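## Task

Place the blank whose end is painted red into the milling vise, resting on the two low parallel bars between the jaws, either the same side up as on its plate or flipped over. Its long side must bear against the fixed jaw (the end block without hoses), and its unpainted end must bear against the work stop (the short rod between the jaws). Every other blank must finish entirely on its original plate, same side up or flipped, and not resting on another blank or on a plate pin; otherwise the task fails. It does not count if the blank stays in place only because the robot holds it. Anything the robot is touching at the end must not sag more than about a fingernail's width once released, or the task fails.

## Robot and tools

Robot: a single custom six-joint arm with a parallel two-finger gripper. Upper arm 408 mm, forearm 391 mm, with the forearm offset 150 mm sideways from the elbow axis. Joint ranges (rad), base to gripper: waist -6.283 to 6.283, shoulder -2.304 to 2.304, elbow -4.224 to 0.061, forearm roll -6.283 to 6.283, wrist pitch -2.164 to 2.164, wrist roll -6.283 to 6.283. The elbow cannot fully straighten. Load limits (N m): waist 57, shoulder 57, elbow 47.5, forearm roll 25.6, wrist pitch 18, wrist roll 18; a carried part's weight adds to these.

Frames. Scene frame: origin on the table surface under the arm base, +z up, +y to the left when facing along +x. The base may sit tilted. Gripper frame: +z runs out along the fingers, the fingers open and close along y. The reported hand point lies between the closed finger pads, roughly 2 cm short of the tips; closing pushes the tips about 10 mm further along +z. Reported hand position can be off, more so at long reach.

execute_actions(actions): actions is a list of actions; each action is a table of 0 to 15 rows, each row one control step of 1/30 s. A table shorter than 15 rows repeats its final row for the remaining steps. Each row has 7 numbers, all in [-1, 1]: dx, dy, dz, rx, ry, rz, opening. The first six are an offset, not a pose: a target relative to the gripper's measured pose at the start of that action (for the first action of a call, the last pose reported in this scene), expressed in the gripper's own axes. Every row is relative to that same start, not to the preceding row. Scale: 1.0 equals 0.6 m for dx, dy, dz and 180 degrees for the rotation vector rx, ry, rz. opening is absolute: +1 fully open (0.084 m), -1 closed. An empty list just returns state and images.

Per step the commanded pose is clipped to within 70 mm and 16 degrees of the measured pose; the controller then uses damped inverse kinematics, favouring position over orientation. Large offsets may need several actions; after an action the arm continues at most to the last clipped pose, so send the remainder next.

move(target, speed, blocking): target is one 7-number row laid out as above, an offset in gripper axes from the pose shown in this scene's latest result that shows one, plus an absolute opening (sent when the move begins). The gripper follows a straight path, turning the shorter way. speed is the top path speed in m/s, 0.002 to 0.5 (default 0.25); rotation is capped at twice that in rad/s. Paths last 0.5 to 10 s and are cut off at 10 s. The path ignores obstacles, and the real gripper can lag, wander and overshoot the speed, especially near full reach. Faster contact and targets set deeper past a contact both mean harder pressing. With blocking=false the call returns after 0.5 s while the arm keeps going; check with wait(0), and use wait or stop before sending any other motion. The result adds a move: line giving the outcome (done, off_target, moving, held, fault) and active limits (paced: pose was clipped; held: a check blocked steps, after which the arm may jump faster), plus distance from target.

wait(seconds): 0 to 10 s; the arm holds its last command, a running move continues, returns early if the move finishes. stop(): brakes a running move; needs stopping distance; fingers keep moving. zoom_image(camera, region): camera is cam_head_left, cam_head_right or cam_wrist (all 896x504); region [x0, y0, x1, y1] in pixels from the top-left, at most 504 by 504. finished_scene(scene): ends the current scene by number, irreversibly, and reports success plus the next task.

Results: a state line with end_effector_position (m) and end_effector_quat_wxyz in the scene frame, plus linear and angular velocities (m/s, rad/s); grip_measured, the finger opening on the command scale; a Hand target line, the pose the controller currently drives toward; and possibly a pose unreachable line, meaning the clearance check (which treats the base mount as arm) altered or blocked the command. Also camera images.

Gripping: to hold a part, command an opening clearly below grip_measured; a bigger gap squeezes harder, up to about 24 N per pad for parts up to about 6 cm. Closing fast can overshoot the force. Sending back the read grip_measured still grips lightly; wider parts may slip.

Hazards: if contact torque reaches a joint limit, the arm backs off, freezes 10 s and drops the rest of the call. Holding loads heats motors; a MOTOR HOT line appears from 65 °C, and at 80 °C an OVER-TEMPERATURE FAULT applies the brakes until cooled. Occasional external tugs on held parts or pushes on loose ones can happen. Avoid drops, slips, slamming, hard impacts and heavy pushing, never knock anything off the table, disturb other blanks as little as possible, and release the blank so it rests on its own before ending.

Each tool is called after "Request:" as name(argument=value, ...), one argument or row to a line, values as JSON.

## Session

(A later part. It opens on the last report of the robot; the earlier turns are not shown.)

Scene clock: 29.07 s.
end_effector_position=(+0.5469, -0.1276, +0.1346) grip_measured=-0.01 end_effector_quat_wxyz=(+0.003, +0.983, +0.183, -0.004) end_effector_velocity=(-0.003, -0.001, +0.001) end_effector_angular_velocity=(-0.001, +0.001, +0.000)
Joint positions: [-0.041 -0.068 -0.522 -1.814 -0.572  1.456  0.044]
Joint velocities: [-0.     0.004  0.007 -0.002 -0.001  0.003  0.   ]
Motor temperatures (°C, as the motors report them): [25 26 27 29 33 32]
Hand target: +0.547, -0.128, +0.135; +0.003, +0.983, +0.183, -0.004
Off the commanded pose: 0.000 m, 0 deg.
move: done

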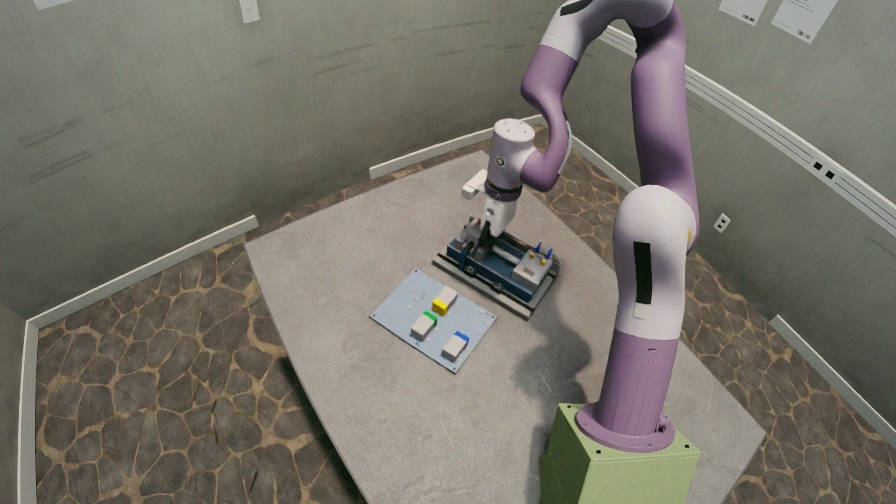

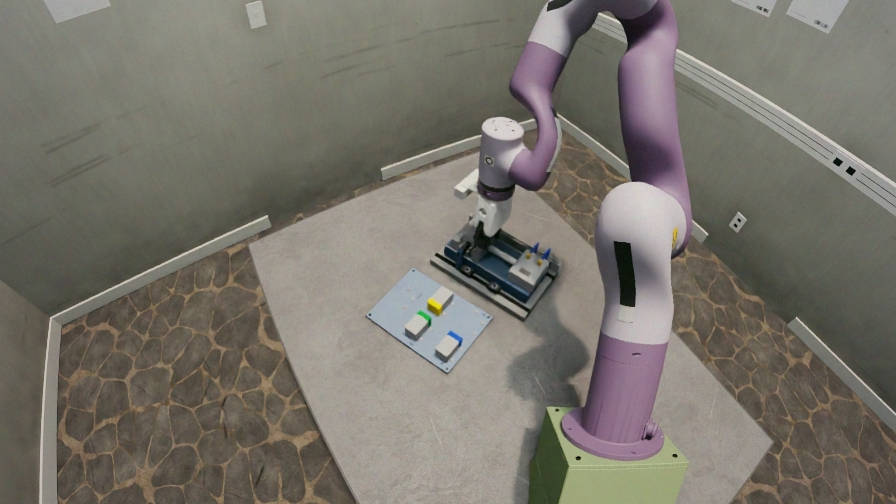

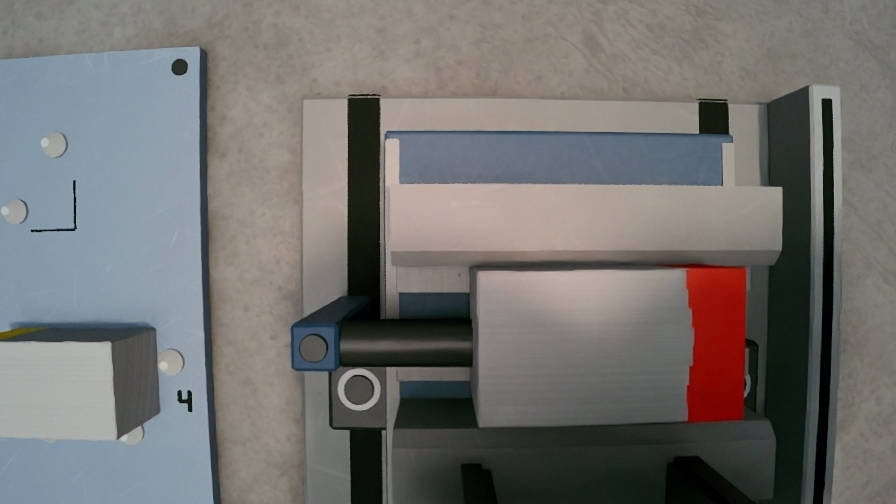

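Request:
move(
  target=[0.026,0.006,0.007,0,0,0.012,0],
  speed=0.02,
)

Request:
move(
  target=[-0.022,-0.003,-0.008,0,0,-0.01,0],
  speed=0.05,
)

Request:
zoom_image(
  camera="cam_wrist",
  region=[430,230,770,390],
)

Scene clock: 30.87 s.
end_effector_position=(+0.5597, -0.1255, +0.1300) grip_measured=-0.01 end_effector_quat_wxyz=(+0.003, +0.986, +0.166, -0.006) end_effector_velocity=(+0.003, +0.001, -0.001) end_effector_angular_velocity=(-0.001, +0.002, -0.010)
Joint positions: [-0.041 -0.093 -0.561 -1.786 -0.569  1.46   0.044]
Joint velocities: [-0.    -0.007 -0.011  0.009  0.001 -0.     0.   ]
Motor temperatures (°C, as the motors report them): [25 26 27 29 33 32]
Hand target: +0.563, -0.125, +0.130; +0.003, +0.986, +0.165, -0.004
Off the commanded pose: 0.003 m, 0 deg.
move: done

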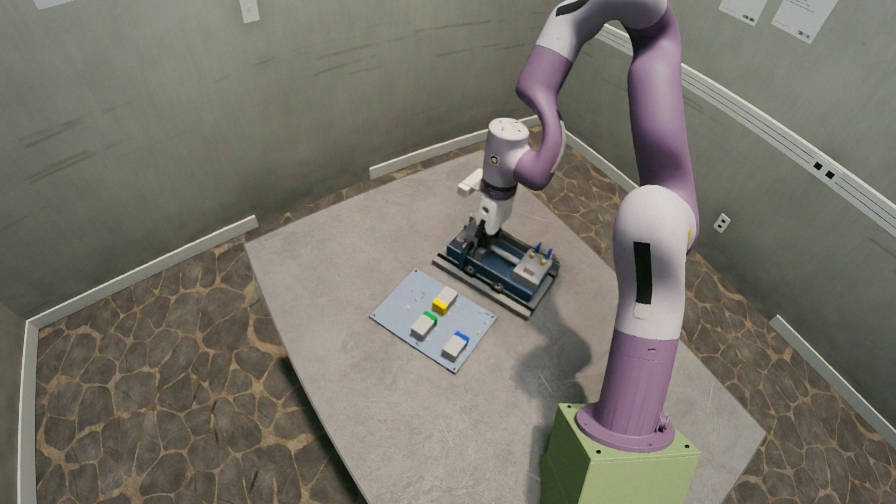

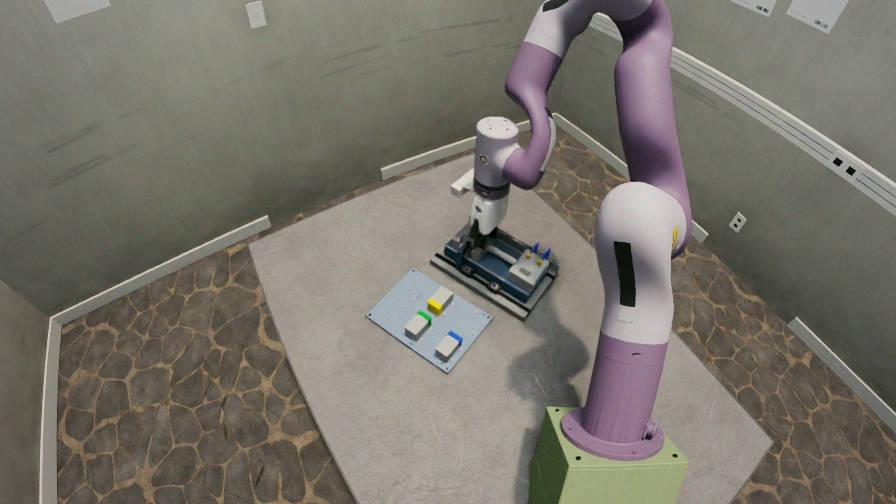

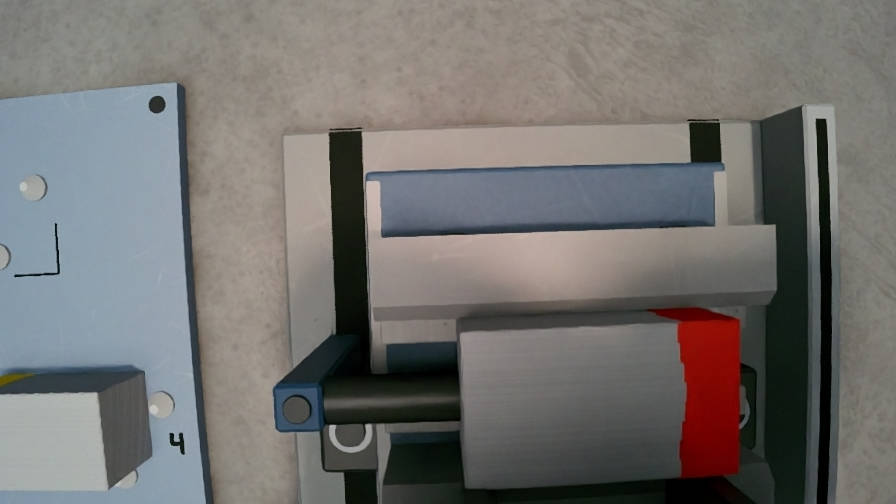

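Scene clock: 31.70 s.
end_effector_position=(+0.5469, -0.1281, +0.1349) grip_measured=-0.01 end_effector_quat_wxyz=(+0.003, +0.983, +0.181, -0.006) end_effector_velocity=(-0.003, -0.001, +0.000) end_effector_angular_velocity=(-0.001, +0.002, +0.005)
Joint positions: [-0.041 -0.067 -0.524 -1.803 -0.571  1.449  0.044]
Joint velocities: [-0.001  0.004  0.007 -0.002 -0.001 -0.002 -0.   ]
Motor temperatures (°C, as the motors report them): [25 26 27 29 33 32]
Hand target: +0.547, -0.128, +0.135; +0.003, +0.983, +0.182, -0.006
Off the commanded pose: 0.000 m, 0 deg.
move: done

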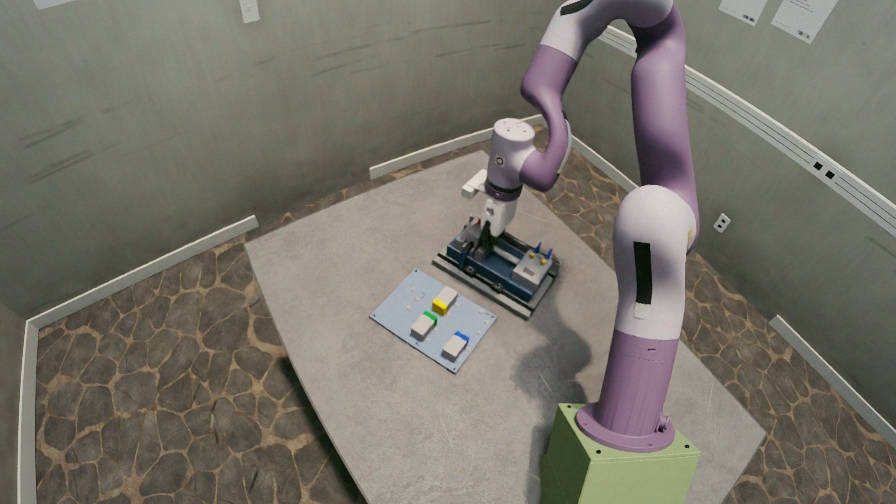

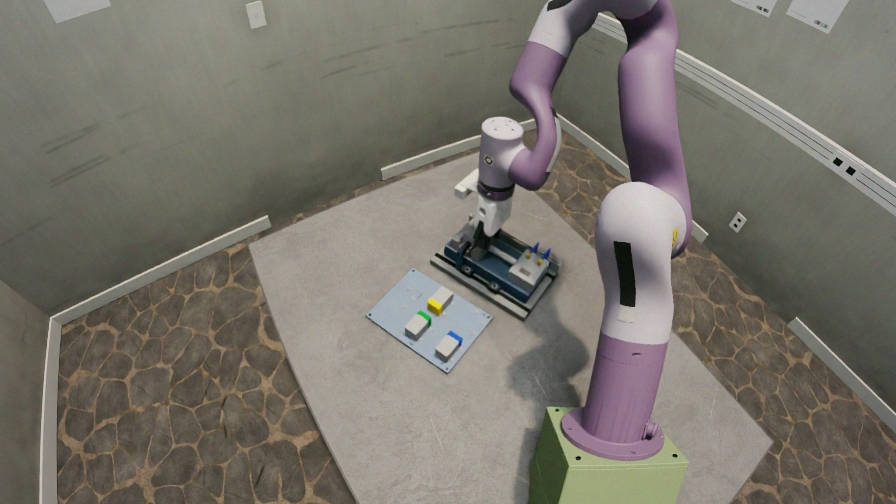

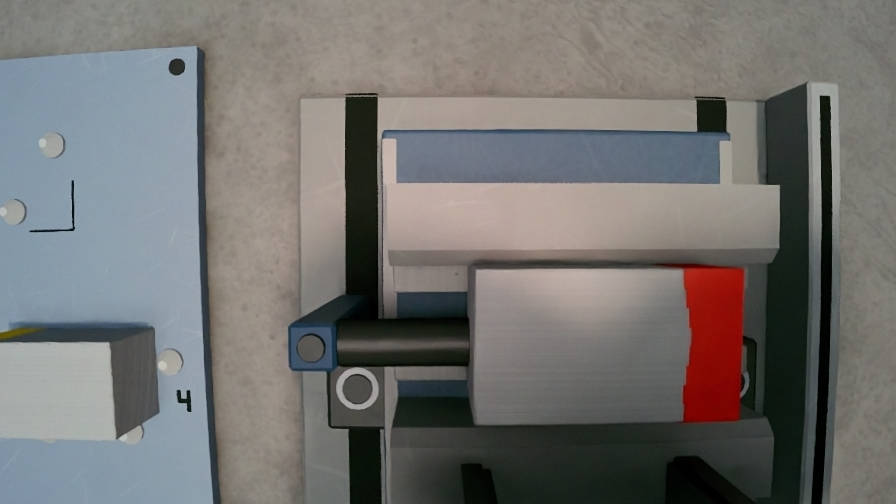

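Region (430, 230, 770, 390) of cam_wrist's 896x504 image, scaled by 1.482, with more detail than that image has; it fills the top 237 rows of this view, and the rest is white.

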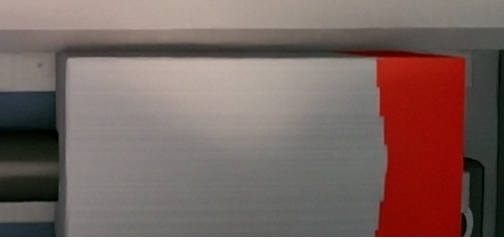

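Request:
finished_scene(
  scene=1,
)

The scene is finished: the task was done.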